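# Fold up the walls and lid of a flat cardboard box

## Task

Take the flattened cardboard box blank and raise both of its long side walls and its lid, so that the box ends up sitting on its base, which lies flat on the table. Then open the grippers and move the arms away. A fold only counts if it stays up by itself after the robot lets go.

## Robot and tools

Robot: two six-joint arms with parallel grippers, named left_arm and right_arm. In the shared scene frame the origin is on the table top midway between the arms, +x points out across the table and +z points up. left_arm is on the +y side (base near (-0.046, +0.227, 0) m) and right_arm is on the -y side (base near (-0.030, -0.336, 0) m). The names do not refer to image sides. A gripper's fingers point along its own +z axis and close along its y axis. The reported hand point sits between the finger pads, roughly 1 cm short of the tips. Reported hand positions grow less accurate at long reach.

execute_actions: the argument is actions, a list holding at most one item.
- Empty list: nothing is commanded. The current state comes back, with pictures.
- Motion: {"rows": [...], "steps": n}. n runs from 6 to 15 and defaults to 15. Each step lasts 1/30 s and uses one row. If there are fewer rows than steps, the last row is repeated.
- Wait: {"steps": n} with no rows, n up to 300. It lets time pass without a new command, and thinking time counts toward it.
- The optional pictures flag (true or false) asks for camera images with a motion result.

Each row is one list of 14 numbers covering both arms, each in [-1, 1]. The first seven are for left_arm: waist, shoulder, elbow, wrist pitch, wrist yaw, wrist roll, grip. The next seven are the same seven for right_arm. Include all 14 even when only one arm should move.

The six joint numbers are offsets, not poses. They are measured from the joint angles printed in the latest result that lists them. Before any result shows angles, and in later calls within one reply, they are measured from where the arm is when the action begins. They are never measured from the previous row.

Scale of the joint numbers: 1.0 equals 1.202 rad for the waist, 1.258 for the shoulder, 1.238 for the elbow, 2.073 for wrist pitch, and 2.022 for wrist yaw and for wrist roll. Joint ranges in radians: waist -2.618 to 3.054, shoulder 0 to 3.142, elbow 0 to 3.142, wrist pitch -1.571 to 1.571, wrist yaw -1.571 to 1.571, wrist roll -2.094 to 2.094.

If a target goes more than 0.036 rad beyond a range, the whole call is rejected and nothing moves. Targets past a joint's true end are clipped, and the result then reports "joint sent to its limit". Because of friction, a joint may stop up to about 0.031 rad from its target, and very small commands may do nothing.

An all-zero row does not hold the arm still. It drives the arm back to the reference angles.

Speed limits: each step's target can lead the measured angle by at most 0.202 rad (waist), 0.258 (shoulder), 0.238 (elbow), 0.573 (wrist pitch), or 0.522 (yaw and roll). Targets that would move the hand more than 70 mm in one step are scaled back. Large moves therefore need several actions.

The grip number is absolute: +1 is fully open, -1 is fully closed. To keep a grasp, keep sending the same closing value in every row.

Timing: the last 6 steps of each motion run after its result is returned, while you are writing. Between calls the arms keep heading toward the last row until they settle or a step is HELD.

Reading results:
- The state line gives each gripper's position in metres and its quat_wxyz in the scene frame.
- Joint positions lists the angles in radians plus the finger opening in metres (0.093 fully open, 0 closed). Joint velocities and joint torques are also printed; torque readings are noisy and offset.
- grip_measured is the gripper motor's position on the -1..+1 scale. The pads meet near -0.94, and each millimetre of object width adds about 0.0208. Each gripper's reading can be off by up to about 0.02.
- "joint command not followed" means the clearance check changed or blocked some targets.
- HELD marks steps on which your row was not sent.
- MOTOR HOT appears from 75 °C. An OVER-TEMPERATURE FAULT means that arm has stopped, and at 100 °C it drops what it holds. Avoid holding loads longer than needed.

zoom_image: camera is one of cam_head_left, cam_head_right, cam_high, cam_low, cam_left_wrist, cam_right_wrist. region is [x0, y0, x1, y1] in pixels of that camera's latest image, with the origin at the top-left corner. The region can be at most 504 by 504. Every camera image is 896x504. The prompt supplies intrinsics and world-to-camera transforms, which may be slightly off.

read_manual: optional section, whose only value is "licences". It returns licence text and moves nothing.

finished_scene: scene is the integer number of the current scene.

Cautions:
- Never push or knock anything off the table.
- Keep the two arms from striking or pressing on each other.
- Avoid drops, slips, slams and forceful shoves.
- Brief outside tugs on held parts, or pushes on loose items, can happen.
- Finish by opening both grippers and backing away, leaving the box standing on its own.

Each tool is called after "Emit:" by a JSON object that holds its "name" and its "arguments".

## Session

I'll start by looking at the current state of the scene.

Emit:
{"name": "execute_actions", "arguments": {"actions": []}}

Scene clock: 0.00 s of 5900.00 s.
left_arm: end_effector_position=(+0.1699, +0.5298, +0.3751) grip_measured=+1.000 end_effector_quat_wxyz=(-0.579, +0.656, -0.457, +0.159) | right_arm: end_effector_position=(+0.5533, -0.1621, +0.2289) grip_measured=+1.000 end_effector_quat_wxyz=(+0.684, -0.379, +0.623, +0.013)
Joint positions: left_arm=[ 1.026  1.154  1.277 -0.434  0.426 -1.1    0.093] | right_arm=[ 0.256  2.063  1.408  0.587 -0.377 -0.552  0.093]
Joint velocities: left_arm=[-0.002 -0.012  0.017 -0.022  0.007  0.051  0.   ] | right_arm=[-0.007  0.002 -0.007 -0.037  0.007 -0.037  0.   ]
Joint torques (N m, as the arm reports them, + toward a larger angle): no reading

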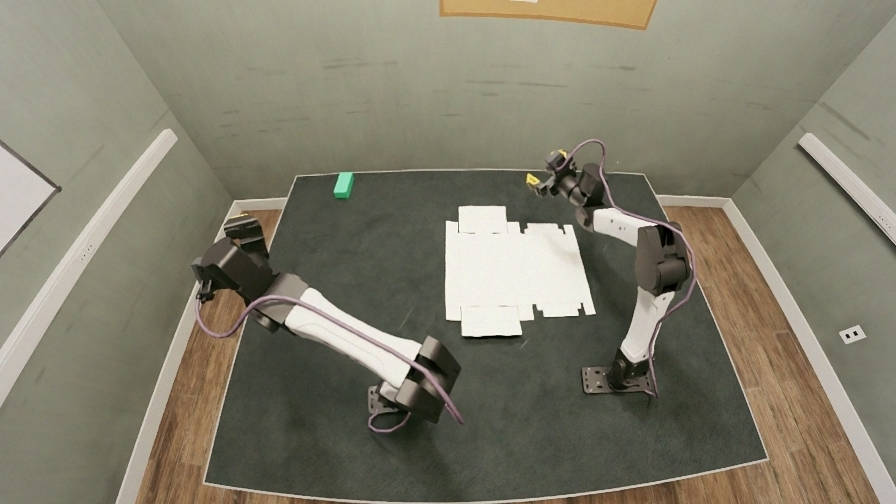

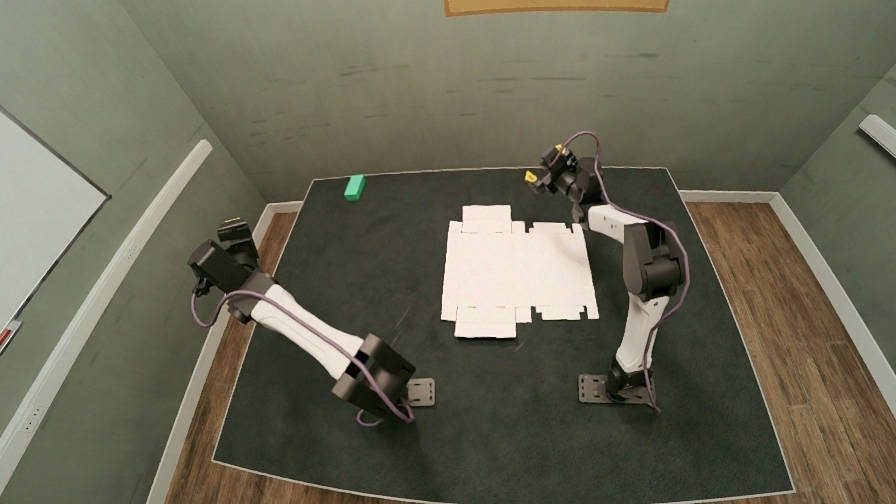

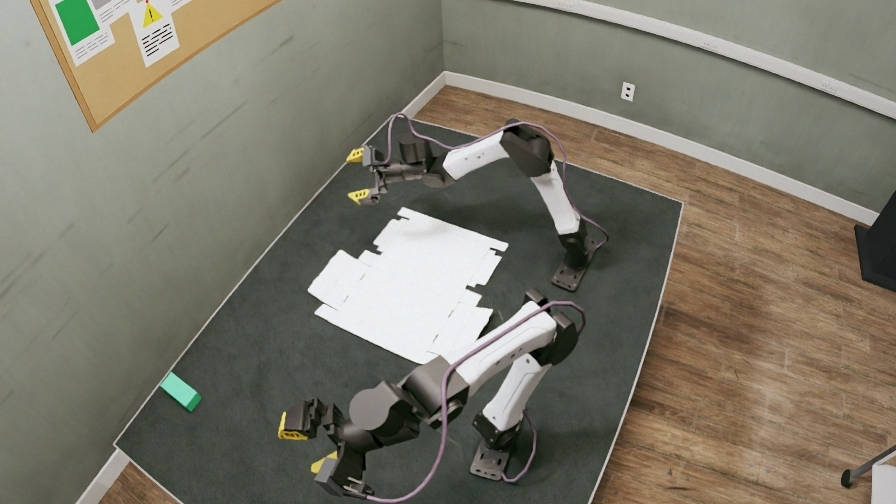

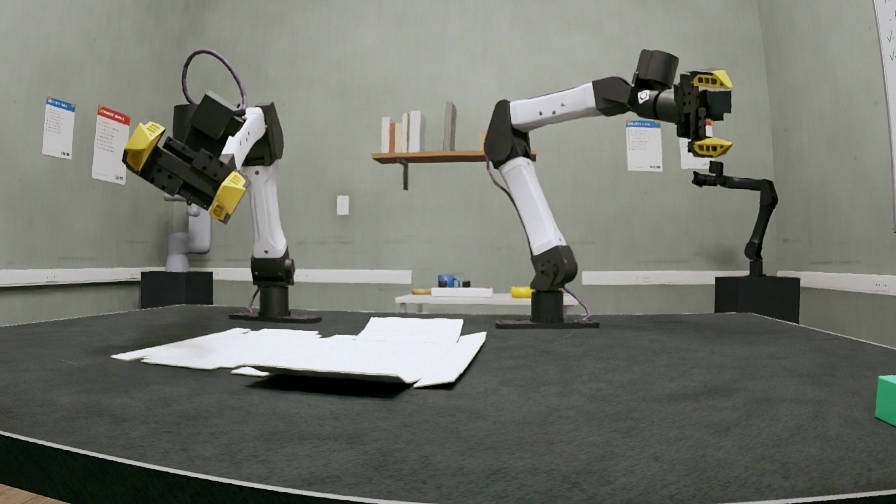

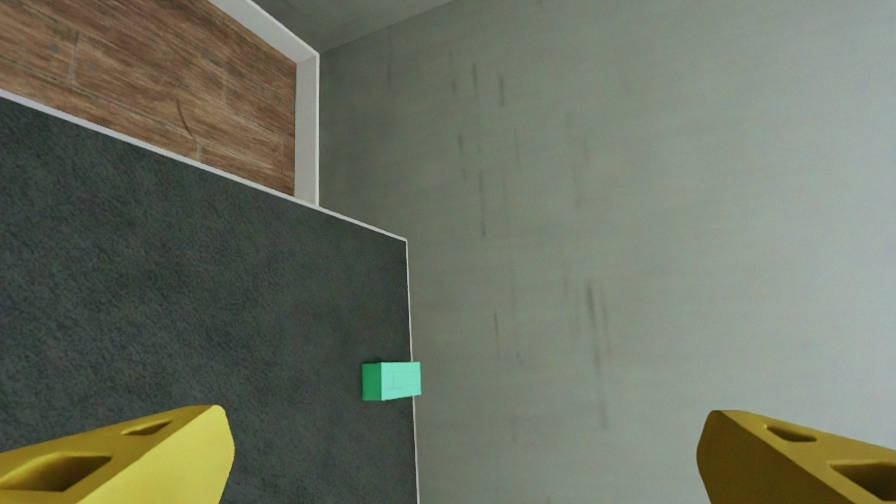

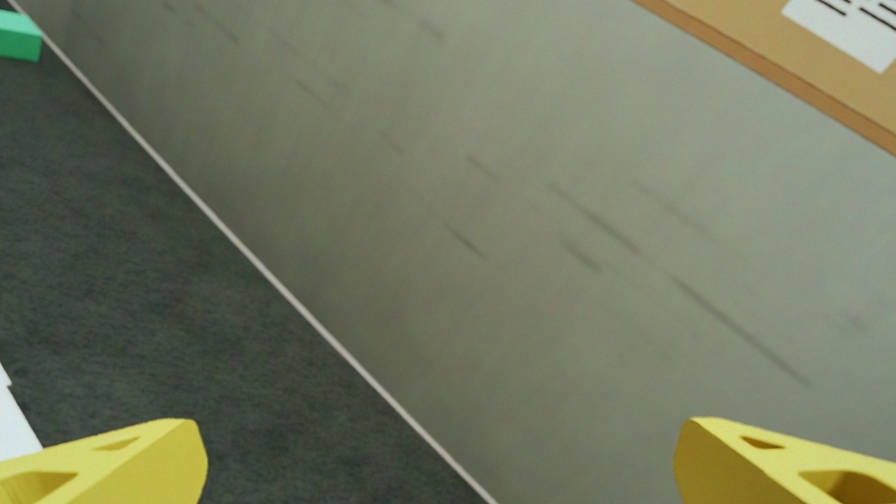

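Emit:
{"name": "zoom_image", "arguments": {"camera": "cam_head_left", "region": [400, 170, 640, 360]}}

Emit:
{"name": "zoom_image", "arguments": {"camera": "cam_high", "region": [280, 180, 540, 400]}}

Emit:
{"name": "zoom_image", "arguments": {"camera": "cam_low", "region": [80, 280, 520, 430]}}

Emit:
{"name": "zoom_image", "arguments": {"camera": "cam_head_right", "region": [400, 170, 640, 360]}}

Region (400, 170, 640, 360) of cam_head_left's 896x504 image, scaled by 2.100, with more detail than that image has; it fills the top 399 rows of this view, and the rest is white.

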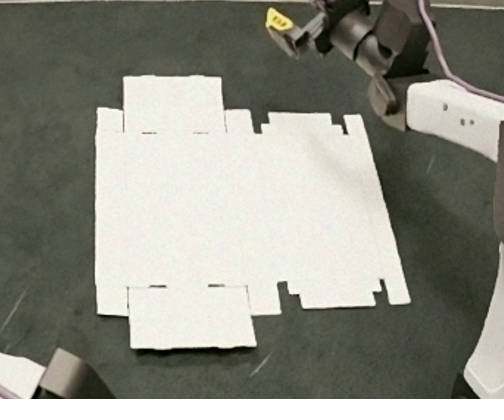

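Region (280, 180, 540, 400) of cam_high's 896x504 image, scaled by 1.938, with more detail than that image has; it fills the top 426 rows of this view, and the rest is white.

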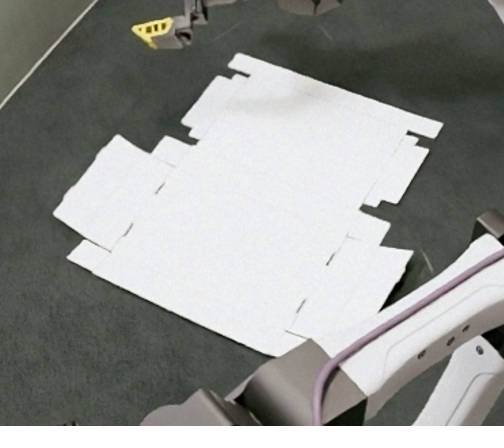

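Region (80, 280, 520, 430) of cam_low's 896x504 image, scaled by 1.145, with more detail than that image has; it fills the top 172 rows of this view, and the rest is white.

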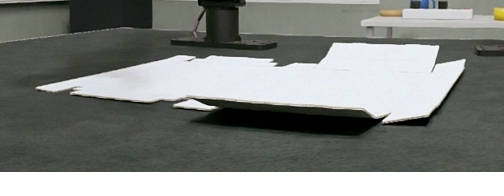

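Region (400, 170, 640, 360) of cam_head_right's 896x504 image, scaled by 2.100, with more detail than that image has; it fills the top 399 rows of this view, and the rest is white.

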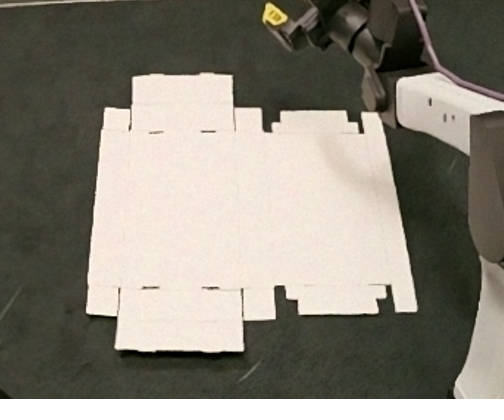

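Emit:
{"name": "zoom_image", "arguments": {"camera": "cam_low", "region": [300, 300, 520, 410]}}

Emit:
{"name": "zoom_image", "arguments": {"camera": "cam_low", "region": [90, 310, 310, 410]}}

Region (300, 300, 520, 410) of cam_low's 896x504 image, scaled by 2.291, with more detail than that image has.

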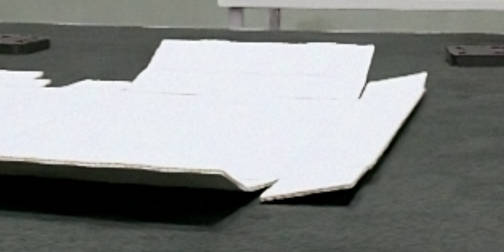

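Region (90, 310, 310, 410) of cam_low's 896x504 image, scaled by 2.291, with more detail than that image has; it fills the top 229 rows of this view, and the rest is white.

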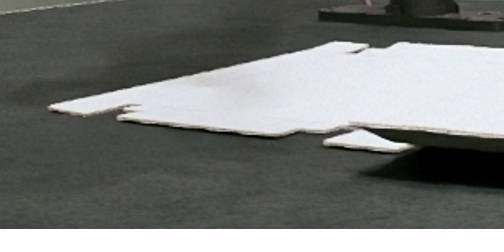

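Emit:
{"name": "execute_actions", "arguments": {"actions": [{"rows": [[-0.8785, 0.7841, 0.2274, -0.2677, 0.185, 0.544, -1, 0.4044, 0.039, 0.2007, -0.6423, 0.1864, -0.173, -1]], "steps": 15}]}}

Emit:
{"name": "execute_actions", "arguments": {"actions": [{"steps": 60}], "pictures": true}}

Scene clock: 10.00 s of 5900.00 s.
left_arm: end_effector_position=(+0.3197, +0.4352, +0.2824) grip_measured=-0.972 end_effector_quat_wxyz=(+0.389, -0.437, +0.768, -0.261) | right_arm: end_effector_position=(+0.4862, -0.0141, +0.1634) grip_measured=-0.980 end_effector_quat_wxyz=(+0.508, -0.548, +0.664, -0.019)
Joint positions: left_arm=[ 0.654  1.556  1.523 -0.76   0.665 -0.549  0.   ] | right_arm=[ 0.595  2.096  1.611 -0.022 -0.111 -0.789  0.   ]
Joint velocities: left_arm=[-1.077  1.355  0.066 -0.505  0.418  1.546  0.   ] | right_arm=[ 1.175  0.012  0.007 -1.78   0.227 -0.344  0.   ]
Joint torques (N m, as the arm reports them, + toward a larger angle): left_arm=[-0.57 -6.05  8.07  1.47  0.45  0.04] | right_arm=[  0.2  -12.66   9.83   2.07   0.08  -0.15]
Steps of this call (steps 1 to 90: nothing new was sent; then 6.70 s passed at rest; steps 91 to 99: the first 9 steps of this action). Readings (joint positions):
91: left_arm=[1.008 1.176 1.313 -0.500 0.449 -1.044] | right_arm=[0.273 2.068 1.445 0.508 -0.324 -0.599]
92: left_arm=[0.965 1.221 1.376 -0.572 0.491 -0.973] | right_arm=[0.300 2.084 1.505 0.412 -0.261 -0.647]
94: left_arm=[0.863 1.324 1.470 -0.648 0.567 -0.837] | right_arm=[0.378 2.096 1.575 0.270 -0.187 -0.709]
98: left_arm=[0.693 1.508 1.521 -0.741 0.651 -0.605] | right_arm=[0.553 2.096 1.610 0.038 -0.122 -0.777]
99: the state above

Scene clock: 12.00 s of 5900.00 s.
left_arm: end_effector_position=(+0.3584, +0.1409, +0.0460) grip_measured=-0.977 end_effector_quat_wxyz=(+0.004, -0.046, +0.922, -0.385) | right_arm: end_effector_position=(+0.3458, -0.0326, +0.0505) grip_measured=-0.985 end_effector_quat_wxyz=(-0.173, +0.696, -0.697, +0.013)
Joint positions: left_arm=[-0.029  2.16   1.536 -0.971  0.791 -0.005  0.   ] | right_arm=[ 0.743  2.111  1.624 -0.736 -0.012 -0.893  0.   ]
Joint velocities: left_arm=[ 0.002  0.007 -0.007 -0.11   0.007 -0.022  0.   ] | right_arm=[-0.017 -0.002 -0.007  0.051 -0.037  0.051  0.   ]
Joint torques (N m, as the arm reports them, + toward a larger angle): left_arm=[  0.11 -12.5    7.35   0.15   0.63   0.07] | right_arm=[  0.31 -12.57   9.62   1.03   0.09  -0.17]
Kept back: nothing.
Steps of this call (steps 1 to 6: the last 6 steps of your previous action; steps 7 to 45: the robot went on to your last target; steps 46 to 60: nothing new was sent). Readings (joint positions):
1: left_arm=[0.614 1.604 1.525 -0.778 0.677 -0.494] | right_arm=[0.636 2.096 1.612 -0.089 -0.100 -0.801]
2: left_arm=[0.576 1.653 1.525 -0.794 0.688 -0.441] | right_arm=[0.674 2.096 1.615 -0.166 -0.090 -0.814]
4: left_arm=[0.498 1.754 1.525 -0.821 0.706 -0.350] | right_arm=[0.735 2.097 1.622 -0.340 -0.073 -0.839]
8: left_arm=[0.341 1.957 1.525 -0.859 0.731 -0.221] | right_arm=[0.770 2.107 1.624 -0.588 -0.048 -0.871]
60: the state above
All arms were judged still, so your last target was given up. Only a new action makes them travel on or press farther. Fingers that are still opening or closing keep moving.
camera_calibration (this result's frames):
cam_left_wrist: T_world_to_cam=[[0.0773454, -0.703832, 0.706143, 0.0406094], [-0.916659, 0.228354, 0.32801, 0.317889], [-0.392114, -0.672663, -0.627512, 0.344969], [0, 0, 0, 1]] pos_world=[0.423522, 0.188039, 0.0835254]
cam_right_wrist: T_world_to_cam=[[0.966693, -0.0414422, 0.25256, -0.350224], [-0.0905906, -0.978325, 0.186211, 0.0280286], [0.239368, -0.202888, -0.949494, 0.0437417], [0, 0, 0, 1]] pos_world=[0.330628, 0.0217817, 0.124766]

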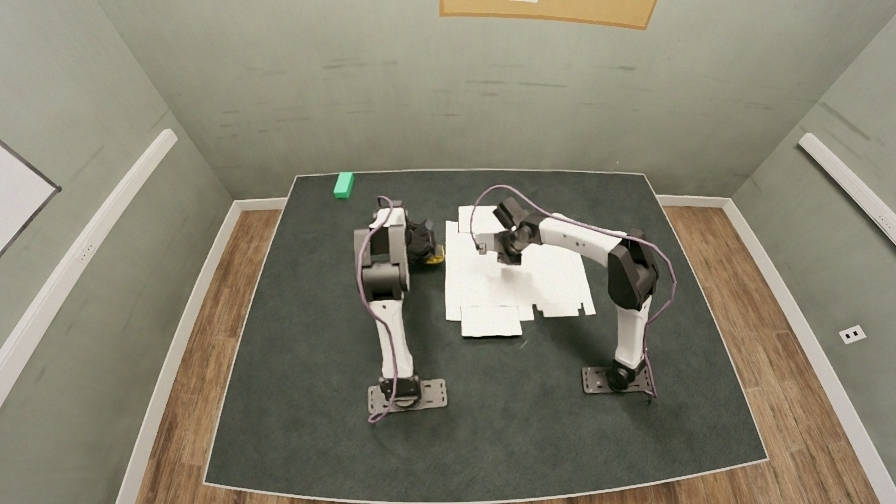

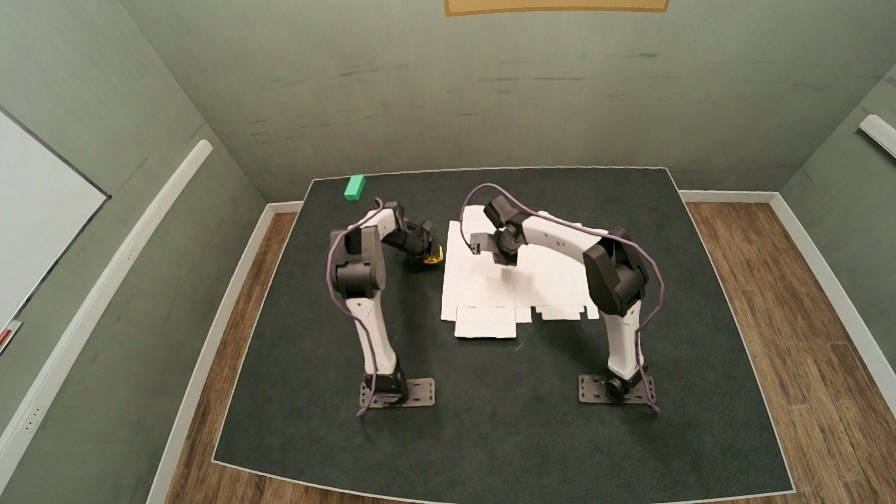

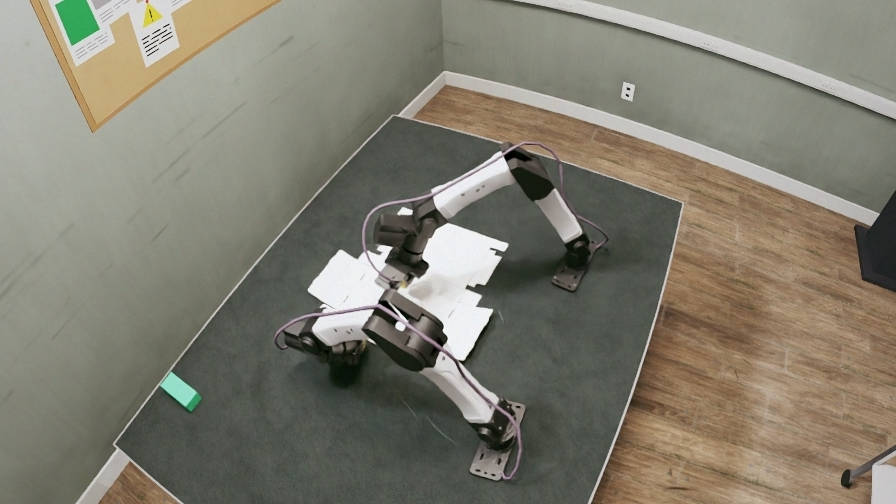

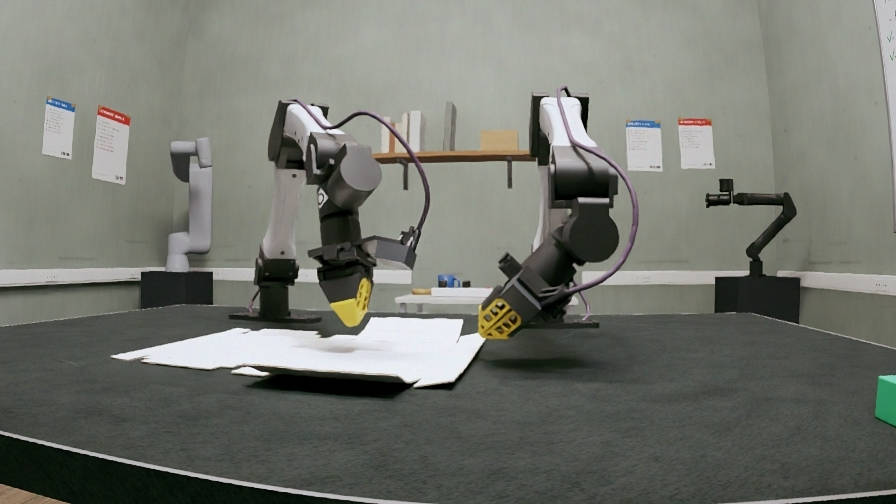

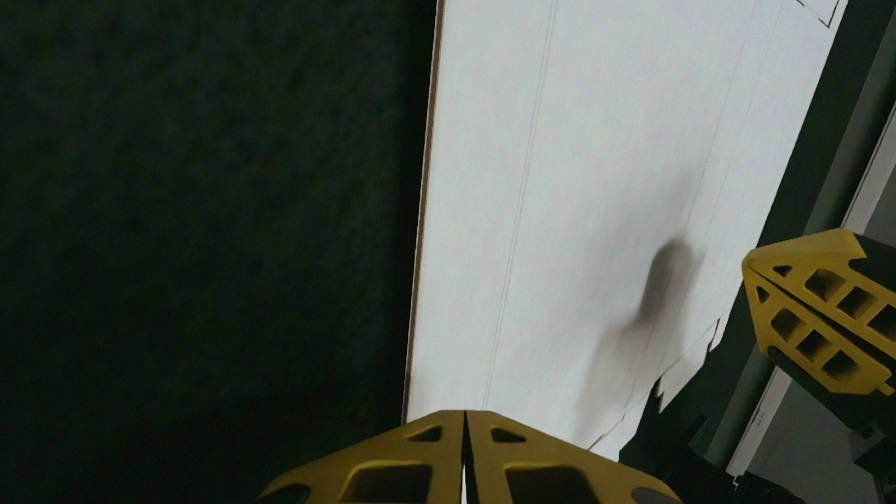

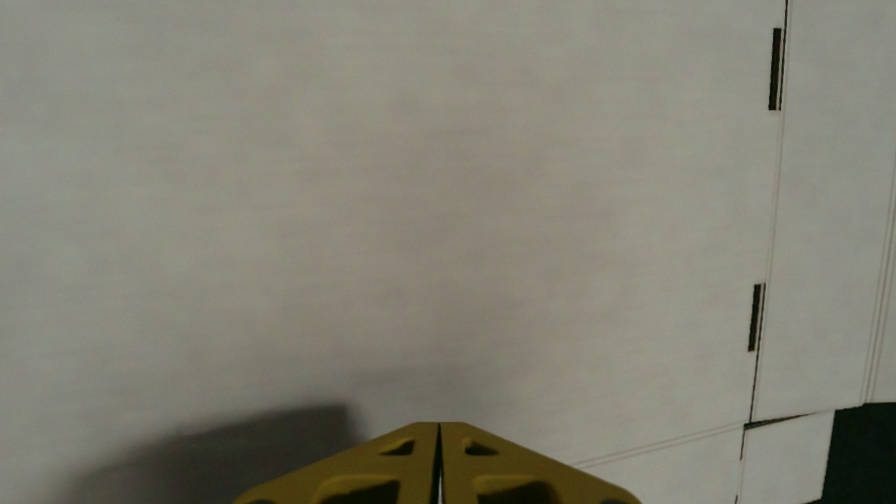

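Emit:
{"name": "execute_actions", "arguments": {"actions": [{"rows": [[0, 0.0386, -0.0442, 0.0498, 0, 0, -1, 0, 0.035, -0.0711, 0.0637, 0, 0, -1]], "steps": 15}]}}

Emit:
{"name": "execute_actions", "arguments": {"actions": [{"steps": 15}], "pictures": true}}

Scene clock: 12.83 s of 5900.00 s.
left_arm: end_effector_position=(+0.3571, +0.1408, +0.0216) grip_measured=-0.977 end_effector_quat_wxyz=(-0.001, -0.048, +0.921, -0.386) | right_arm: end_effector_position=(+0.3422, -0.0354, +0.0122) grip_measured=-0.985 end_effector_quat_wxyz=(-0.160, +0.697, -0.699, +0.012)
Joint positions: left_arm=[-0.029  2.201  1.497 -0.9    0.791 -0.005  0.   ] | right_arm=[ 0.743  2.159  1.55  -0.64  -0.012 -0.893  0.   ]
Joint velocities: left_arm=[ 0.012 -0.002  0.002  0.007  0.022  0.007  0.   ] | right_arm=[-0.032  0.007 -0.007  0.081 -0.022 -0.037  0.   ]
Joint torques (N m, as the arm reports them, + toward a larger angle): left_arm=[  0.11 -10.77   4.2    0.66   0.52   0.01] | right_arm=[  0.44 -13.24   5.64   1.32  -0.03  -0.08]
Steps of this call (steps 1 to 16: nothing new was sent; steps 17 to 25: the first 9 steps of this action). Readings (joint positions):
17: left_arm=[-0.029 2.161 1.529 -0.958 0.791 -0.005] | right_arm=[0.743 2.112 1.612 -0.715 -0.012 -0.893]
18: left_arm=[-0.029 2.164 1.522 -0.941 0.791 -0.005] | right_arm=[0.743 2.113 1.597 -0.688 -0.012 -0.893]
20: left_arm=[-0.029 2.177 1.510 -0.920 0.791 -0.005] | right_arm=[0.743 2.129 1.573 -0.659 -0.012 -0.893]
24: left_arm=[-0.029 2.200 1.497 -0.902 0.791 -0.005] | right_arm=[0.743 2.158 1.551 -0.642 -0.012 -0.893]
25: the state above

Scene clock: 13.33 s of 5900.00 s.
left_arm: end_effector_position=(+0.3597, +0.1410, +0.0215) grip_measured=-0.977 end_effector_quat_wxyz=(+0.006, -0.045, +0.922, -0.385) | right_arm: end_effector_position=(+0.3461, -0.0323, +0.0139) grip_measured=-0.985 end_effector_quat_wxyz=(-0.170, +0.696, -0.697, +0.013)
Joint positions: left_arm=[-0.029  2.201  1.497 -0.887  0.791 -0.005  0.   ] | right_arm=[ 0.743  2.159  1.55  -0.618 -0.012 -0.893  0.   ]
Joint velocities: left_arm=[-0.007 -0.002  0.002 -0.037 -0.022  0.007  0.   ] | right_arm=[-0.007 -0.007 -0.002 -0.022 -0.022  0.037  0.   ]
Joint torques (N m, as the arm reports them, + toward a larger angle): left_arm=[  0.11 -10.58   4.21   0.59   0.52   0.01] | right_arm=[  0.42 -13.24   5.61   1.25  -0.03  -0.07]
Kept back: nothing.
Steps of this call (steps 1 to 6: the last 6 steps of your previous action; steps 7 to 15: the robot went on to your last target). Readings (joint positions):
1: left_arm=[-0.029 2.201 1.497 -0.899 0.791 -0.005] | right_arm=[0.743 2.159 1.550 -0.639 -0.012 -0.893]
2: left_arm=[-0.029 2.201 1.497 -0.896 0.791 -0.005] | right_arm=[0.743 2.159 1.550 -0.634 -0.012 -0.893]
4: left_arm=[-0.029 2.201 1.497 -0.892 0.791 -0.005] | right_arm=[0.743 2.159 1.550 -0.627 -0.012 -0.893]
8: left_arm=[-0.029 2.201 1.497 -0.889 0.791 -0.005] | right_arm=[0.743 2.159 1.550 -0.621 -0.012 -0.893]
15: the state above
camera_calibration (this result's frames):
cam_left_wrist: T_world_to_cam=[[0.0746439, -0.703788, 0.706478, 0.0587876], [-0.917912, 0.228366, 0.324479, 0.327606], [-0.3897, -0.672705, -0.628969, 0.329334], [0, 0, 0, 1]] pos_world=[0.424667, 0.188105, 0.0593074]
cam_right_wrist: T_world_to_cam=[[0.96759, -0.0407251, 0.249219, -0.341557], [-0.0899192, -0.977788, 0.189329, 0.0348745], [0.235973, -0.205603, -0.94976, 0.0101108], [0, 0, 0, 1]] pos_world=[0.331238, 0.0222687, 0.0881226]

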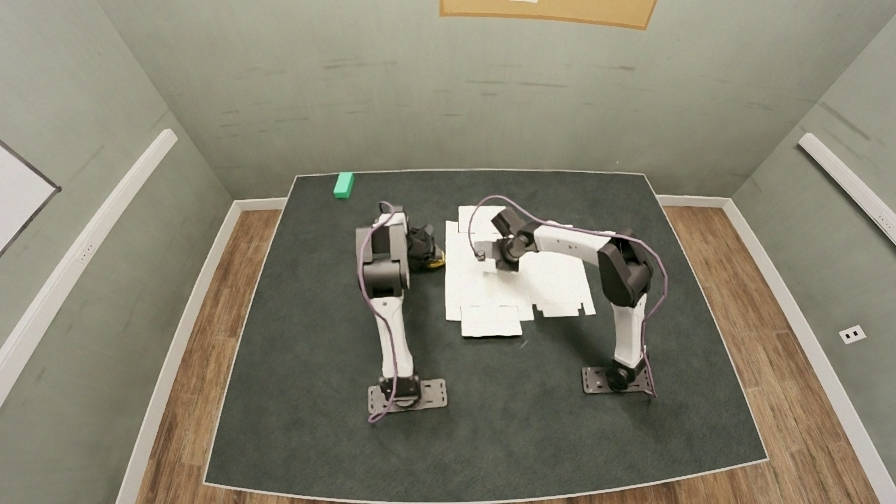

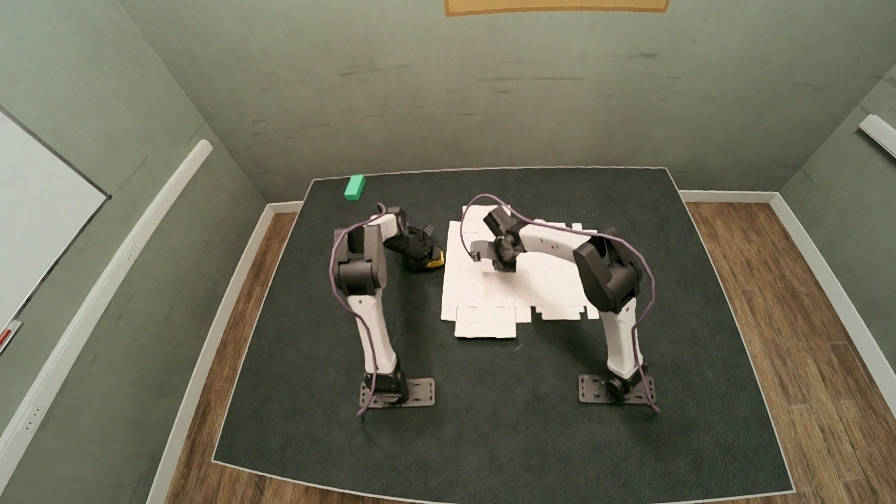

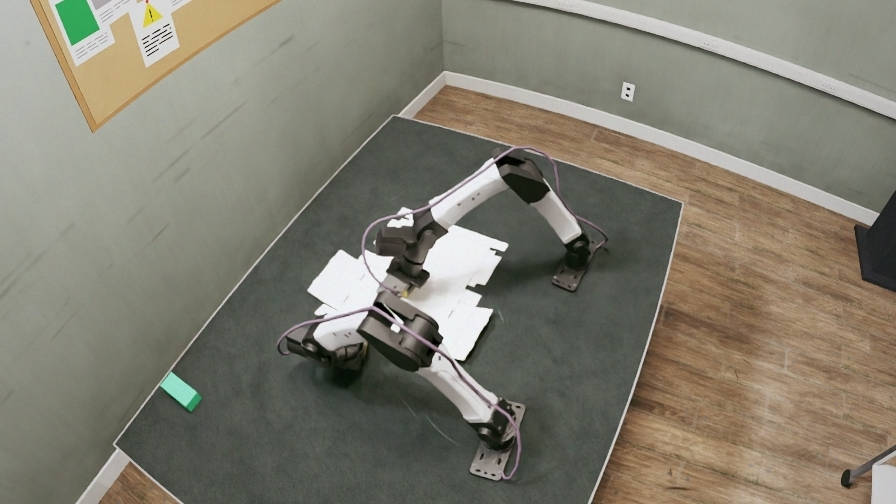

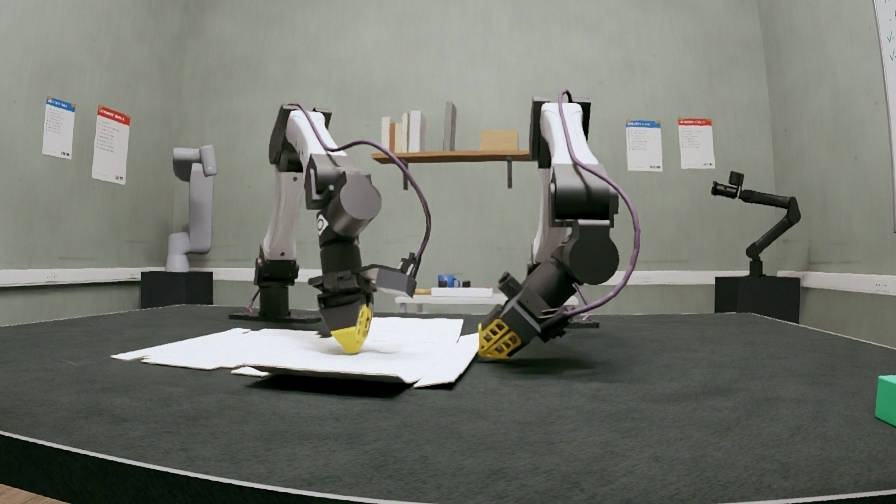

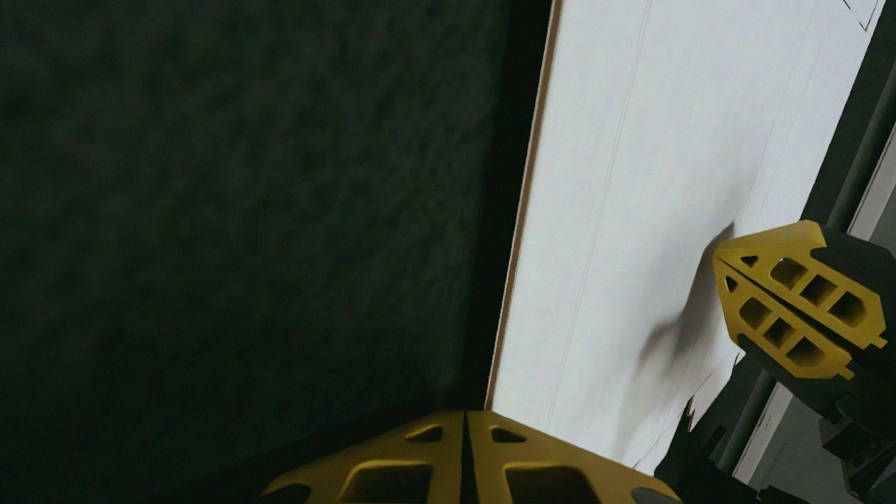

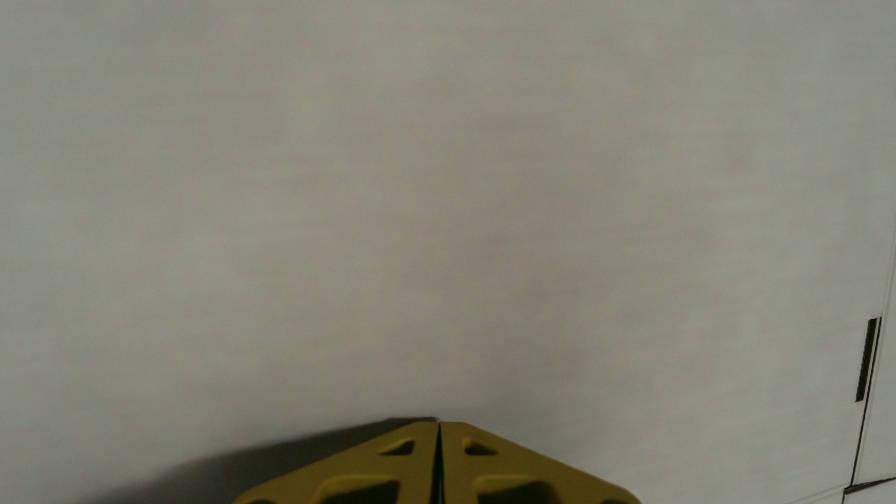

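Emit:
{"name": "zoom_image", "arguments": {"camera": "cam_low", "region": [300, 290, 580, 410]}}

Region (300, 290, 580, 410) of cam_low's 896x504 image, scaled by 1.800, with more detail than that image has; it fills the top 216 rows of this view, and the rest is white.

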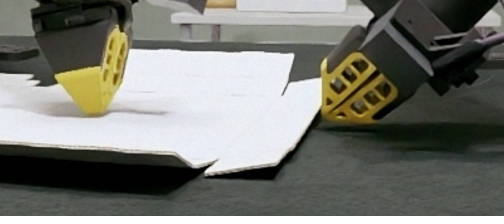

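Emit:
{"name": "execute_actions", "arguments": {"actions": [{"rows": [[-0.03, 0.008, -0.01, 0.01, 0, 0, -1, 0, 0, 0, 0, 0, 0, -1], [-0.06, 0.012, -0.015, 0.015, 0, 0, -1, 0, 0, 0, 0, 0, 0, -1], [-0.08, 0.012, -0.015, 0.015, 0, 0, -1, 0, 0, 0, 0, 0, 0, -1], [-0.10, 0.012, -0.015, 0.015, 0, 0, -1, 0, 0, 0, 0, 0, 0, -1]], "steps": 15}]}}

Emit:
{"name": "execute_actions", "arguments": {"actions": [{"steps": 15}], "pictures": true}}

Scene clock: 14.27 s of 5900.00 s.
left_arm: end_effector_position=(+0.3470, +0.0879, +0.0212) grip_measured=-0.977 end_effector_quat_wxyz=(-0.014, +0.019, +0.923, -0.384) | right_arm: end_effector_position=(+0.3462, -0.0323, +0.0139) grip_measured=-0.985 end_effector_quat_wxyz=(-0.171, +0.696, -0.697, +0.013)
Joint positions: left_arm=[-0.163  2.201  1.497 -0.875  0.789 -0.005  0.   ] | right_arm=[ 0.743  2.159  1.55  -0.618 -0.012 -0.893  0.   ]
Joint velocities: left_arm=[-0.095 -0.007  0.007 -0.037 -0.051 -0.037  0.   ] | right_arm=[ 0.007 -0.007 -0.012 -0.007  0.037 -0.022  0.   ]
Joint torques (N m, as the arm reports them, + toward a larger angle): left_arm=[  1.86 -10.02   3.93   0.61   0.56   0.01] | right_arm=[  0.42 -12.85   6.79   1.11  -0.03  -0.07]
Steps of this call (steps 1 to 15: the robot went on to your last target; steps 16 to 19: nothing new was sent; steps 20 to 28: the first 9 steps of this action). Readings (joint positions):
20: left_arm=[-0.032 2.201 1.497 -0.886 0.791 -0.005] | right_arm=[0.743 2.159 1.550 -0.618 -0.012 -0.893]
21: left_arm=[-0.040 2.201 1.497 -0.884 0.790 -0.005] | right_arm=[0.743 2.159 1.550 -0.618 -0.012 -0.893]
23: left_arm=[-0.077 2.201 1.497 -0.878 0.788 -0.005] | right_arm=[0.743 2.159 1.550 -0.618 -0.012 -0.893]
27: left_arm=[-0.157 2.201 1.497 -0.875 0.788 -0.005] | right_arm=[0.743 2.159 1.550 -0.618 -0.012 -0.893]
28: the state above

Scene clock: 14.77 s of 5900.00 s.
left_arm: end_effector_position=(+0.3481, +0.0911, +0.0212) grip_measured=-0.977 end_effector_quat_wxyz=(-0.013, +0.015, +0.923, -0.384) | right_arm: end_effector_position=(+0.3462, -0.0323, +0.0139) grip_measured=-0.985 end_effector_quat_wxyz=(-0.171, +0.696, -0.697, +0.013)
Joint positions: left_arm=[-0.155  2.201  1.497 -0.875  0.789 -0.005  0.   ] | right_arm=[ 0.743  2.159  1.55  -0.618 -0.012 -0.893  0.   ]
Joint velocities: left_arm=[-0.002 -0.007  0.002 -0.022 -0.022  0.037  0.   ] | right_arm=[-0.007  0.002 -0.027  0.022 -0.037 -0.095  0.   ]
Joint torques (N m, as the arm reports them, + toward a larger angle): left_arm=[  0.56 -10.06   4.     0.62   0.56   0.01] | right_arm=[  0.42 -12.85   6.79   1.11  -0.03  -0.07]
Kept back: nothing.
Steps of this call (steps 1 to 6: the last 6 steps of your previous action; steps 7 to 15: the robot went on to your last target). Readings (joint positions):
1: left_arm=[-0.163 2.201 1.497 -0.875 0.789 -0.005] | right_arm=[0.743 2.159 1.550 -0.618 -0.012 -0.893]
2: left_arm=[-0.162 2.201 1.497 -0.875 0.789 -0.005] | right_arm=[0.743 2.159 1.550 -0.618 -0.012 -0.893]
4: left_arm=[-0.157 2.201 1.497 -0.875 0.789 -0.005] | right_arm=[0.743 2.159 1.550 -0.618 -0.012 -0.893]
8: left_arm=[-0.155 2.201 1.497 -0.875 0.789 -0.005] | right_arm=[0.743 2.159 1.550 -0.618 -0.012 -0.893]
15: the state above
All arms were judged still, so your last target was given up. Only a new action makes them travel on or press farther. Fingers that are still opening or closing keep moving.
camera_calibration (this result's frames):
cam_left_wrist: T_world_to_cam=[[-0.0227395, -0.708849, 0.704993, 0.0591133], [-0.88602, 0.340932, 0.314218, 0.307313], [-0.463088, -0.617493, -0.635808, 0.311678], [0, 0, 0, 1]] pos_world=[0.417964, 0.129589, 0.0599297]
cam_right_wrist: T_world_to_cam=[[0.967516, -0.0407845, 0.249498, -0.341609], [-0.0899755, -0.977833, 0.189069, 0.0349495], [0.236256, -0.205376, -0.949739, 0.0100445], [0, 0, 0, 1]] pos_world=[0.331284, 0.0223053, 0.0881623]

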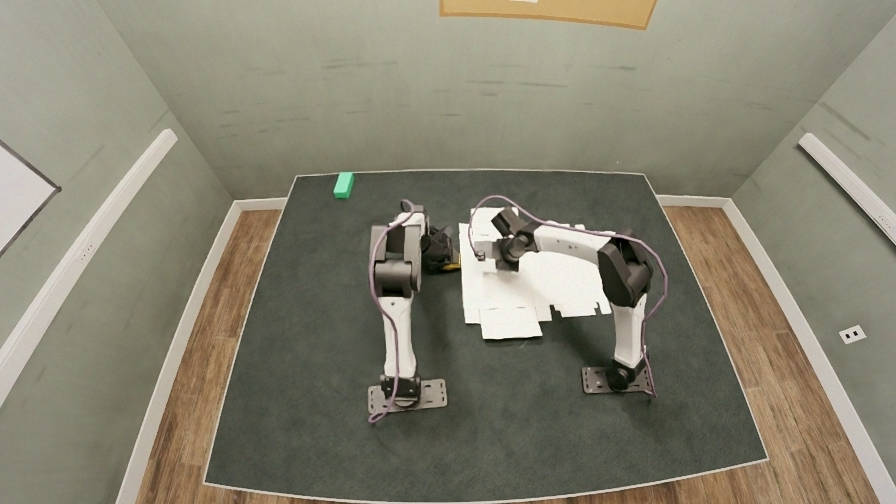

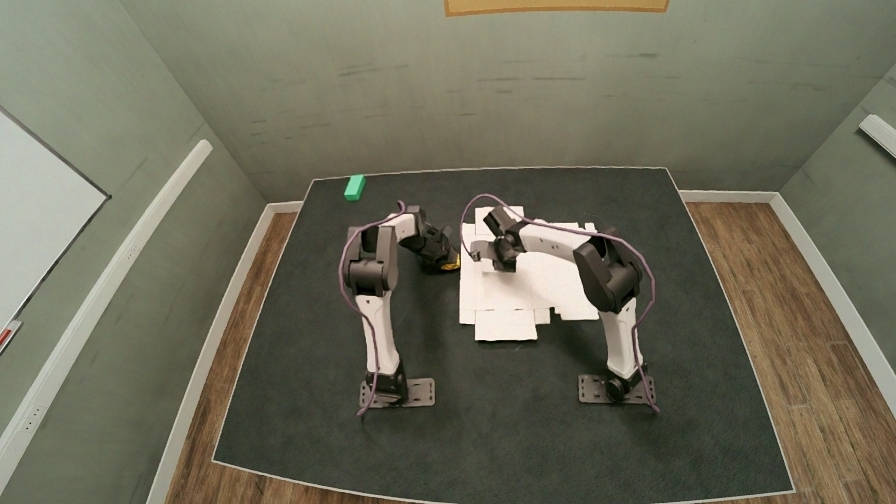

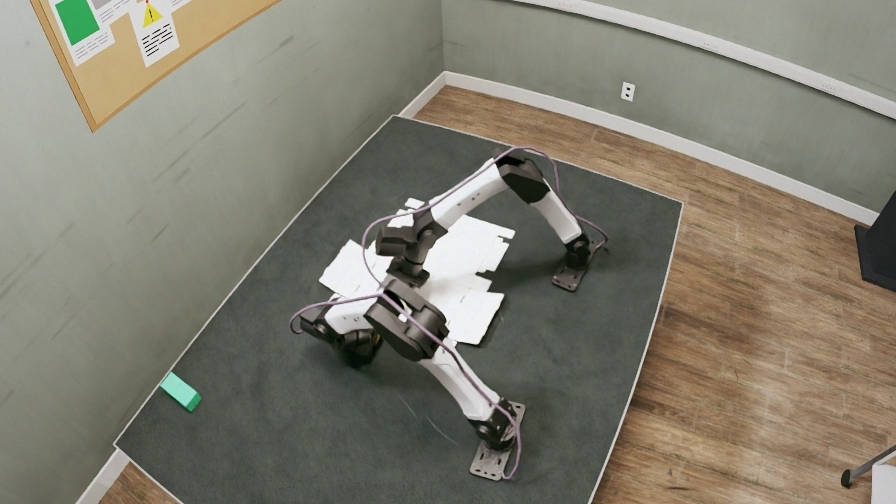

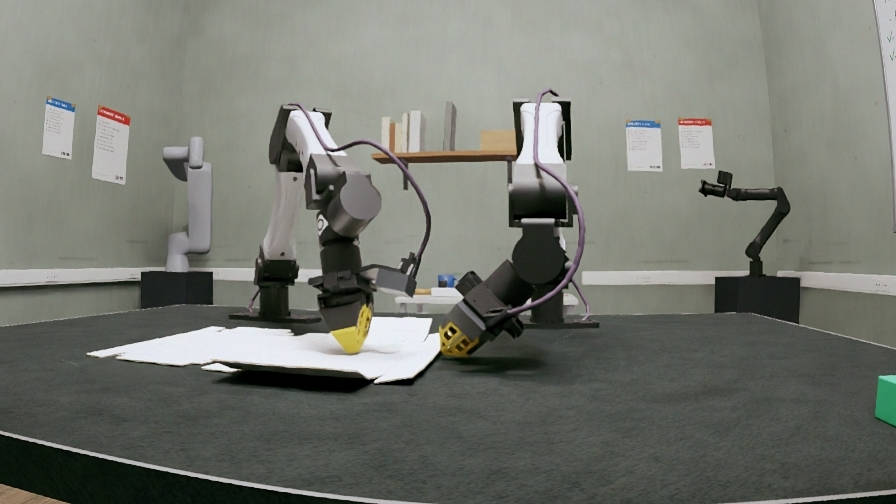

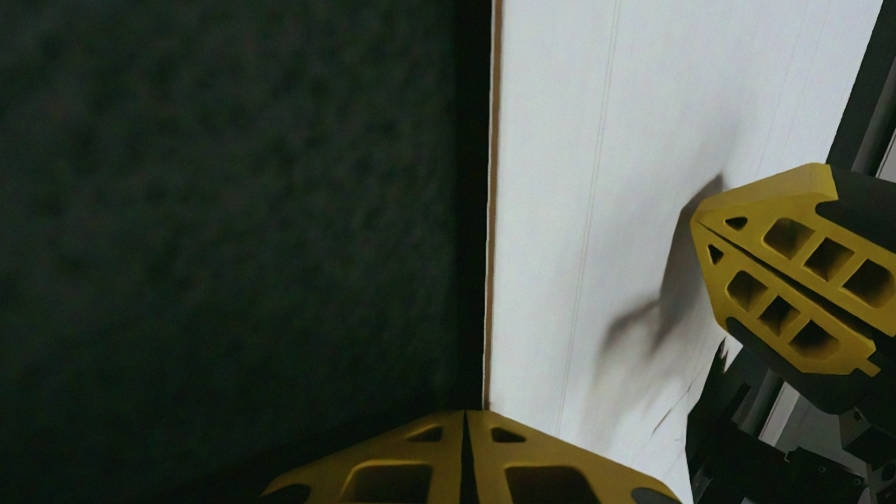

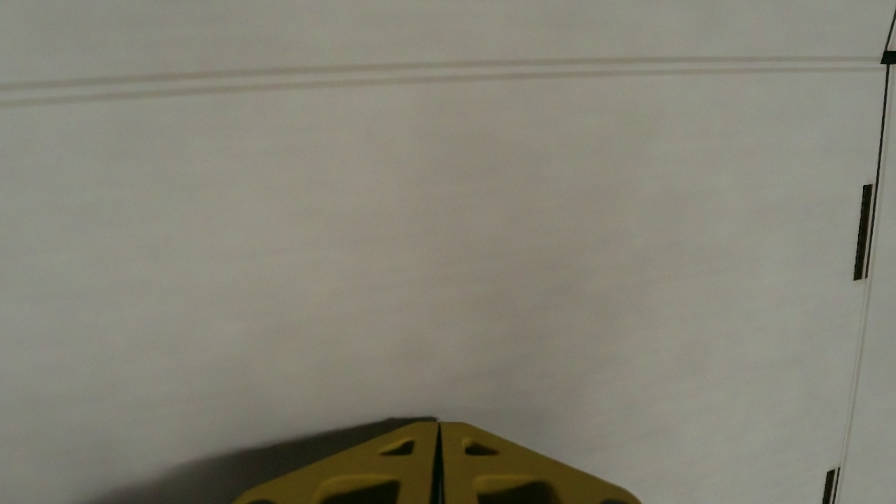

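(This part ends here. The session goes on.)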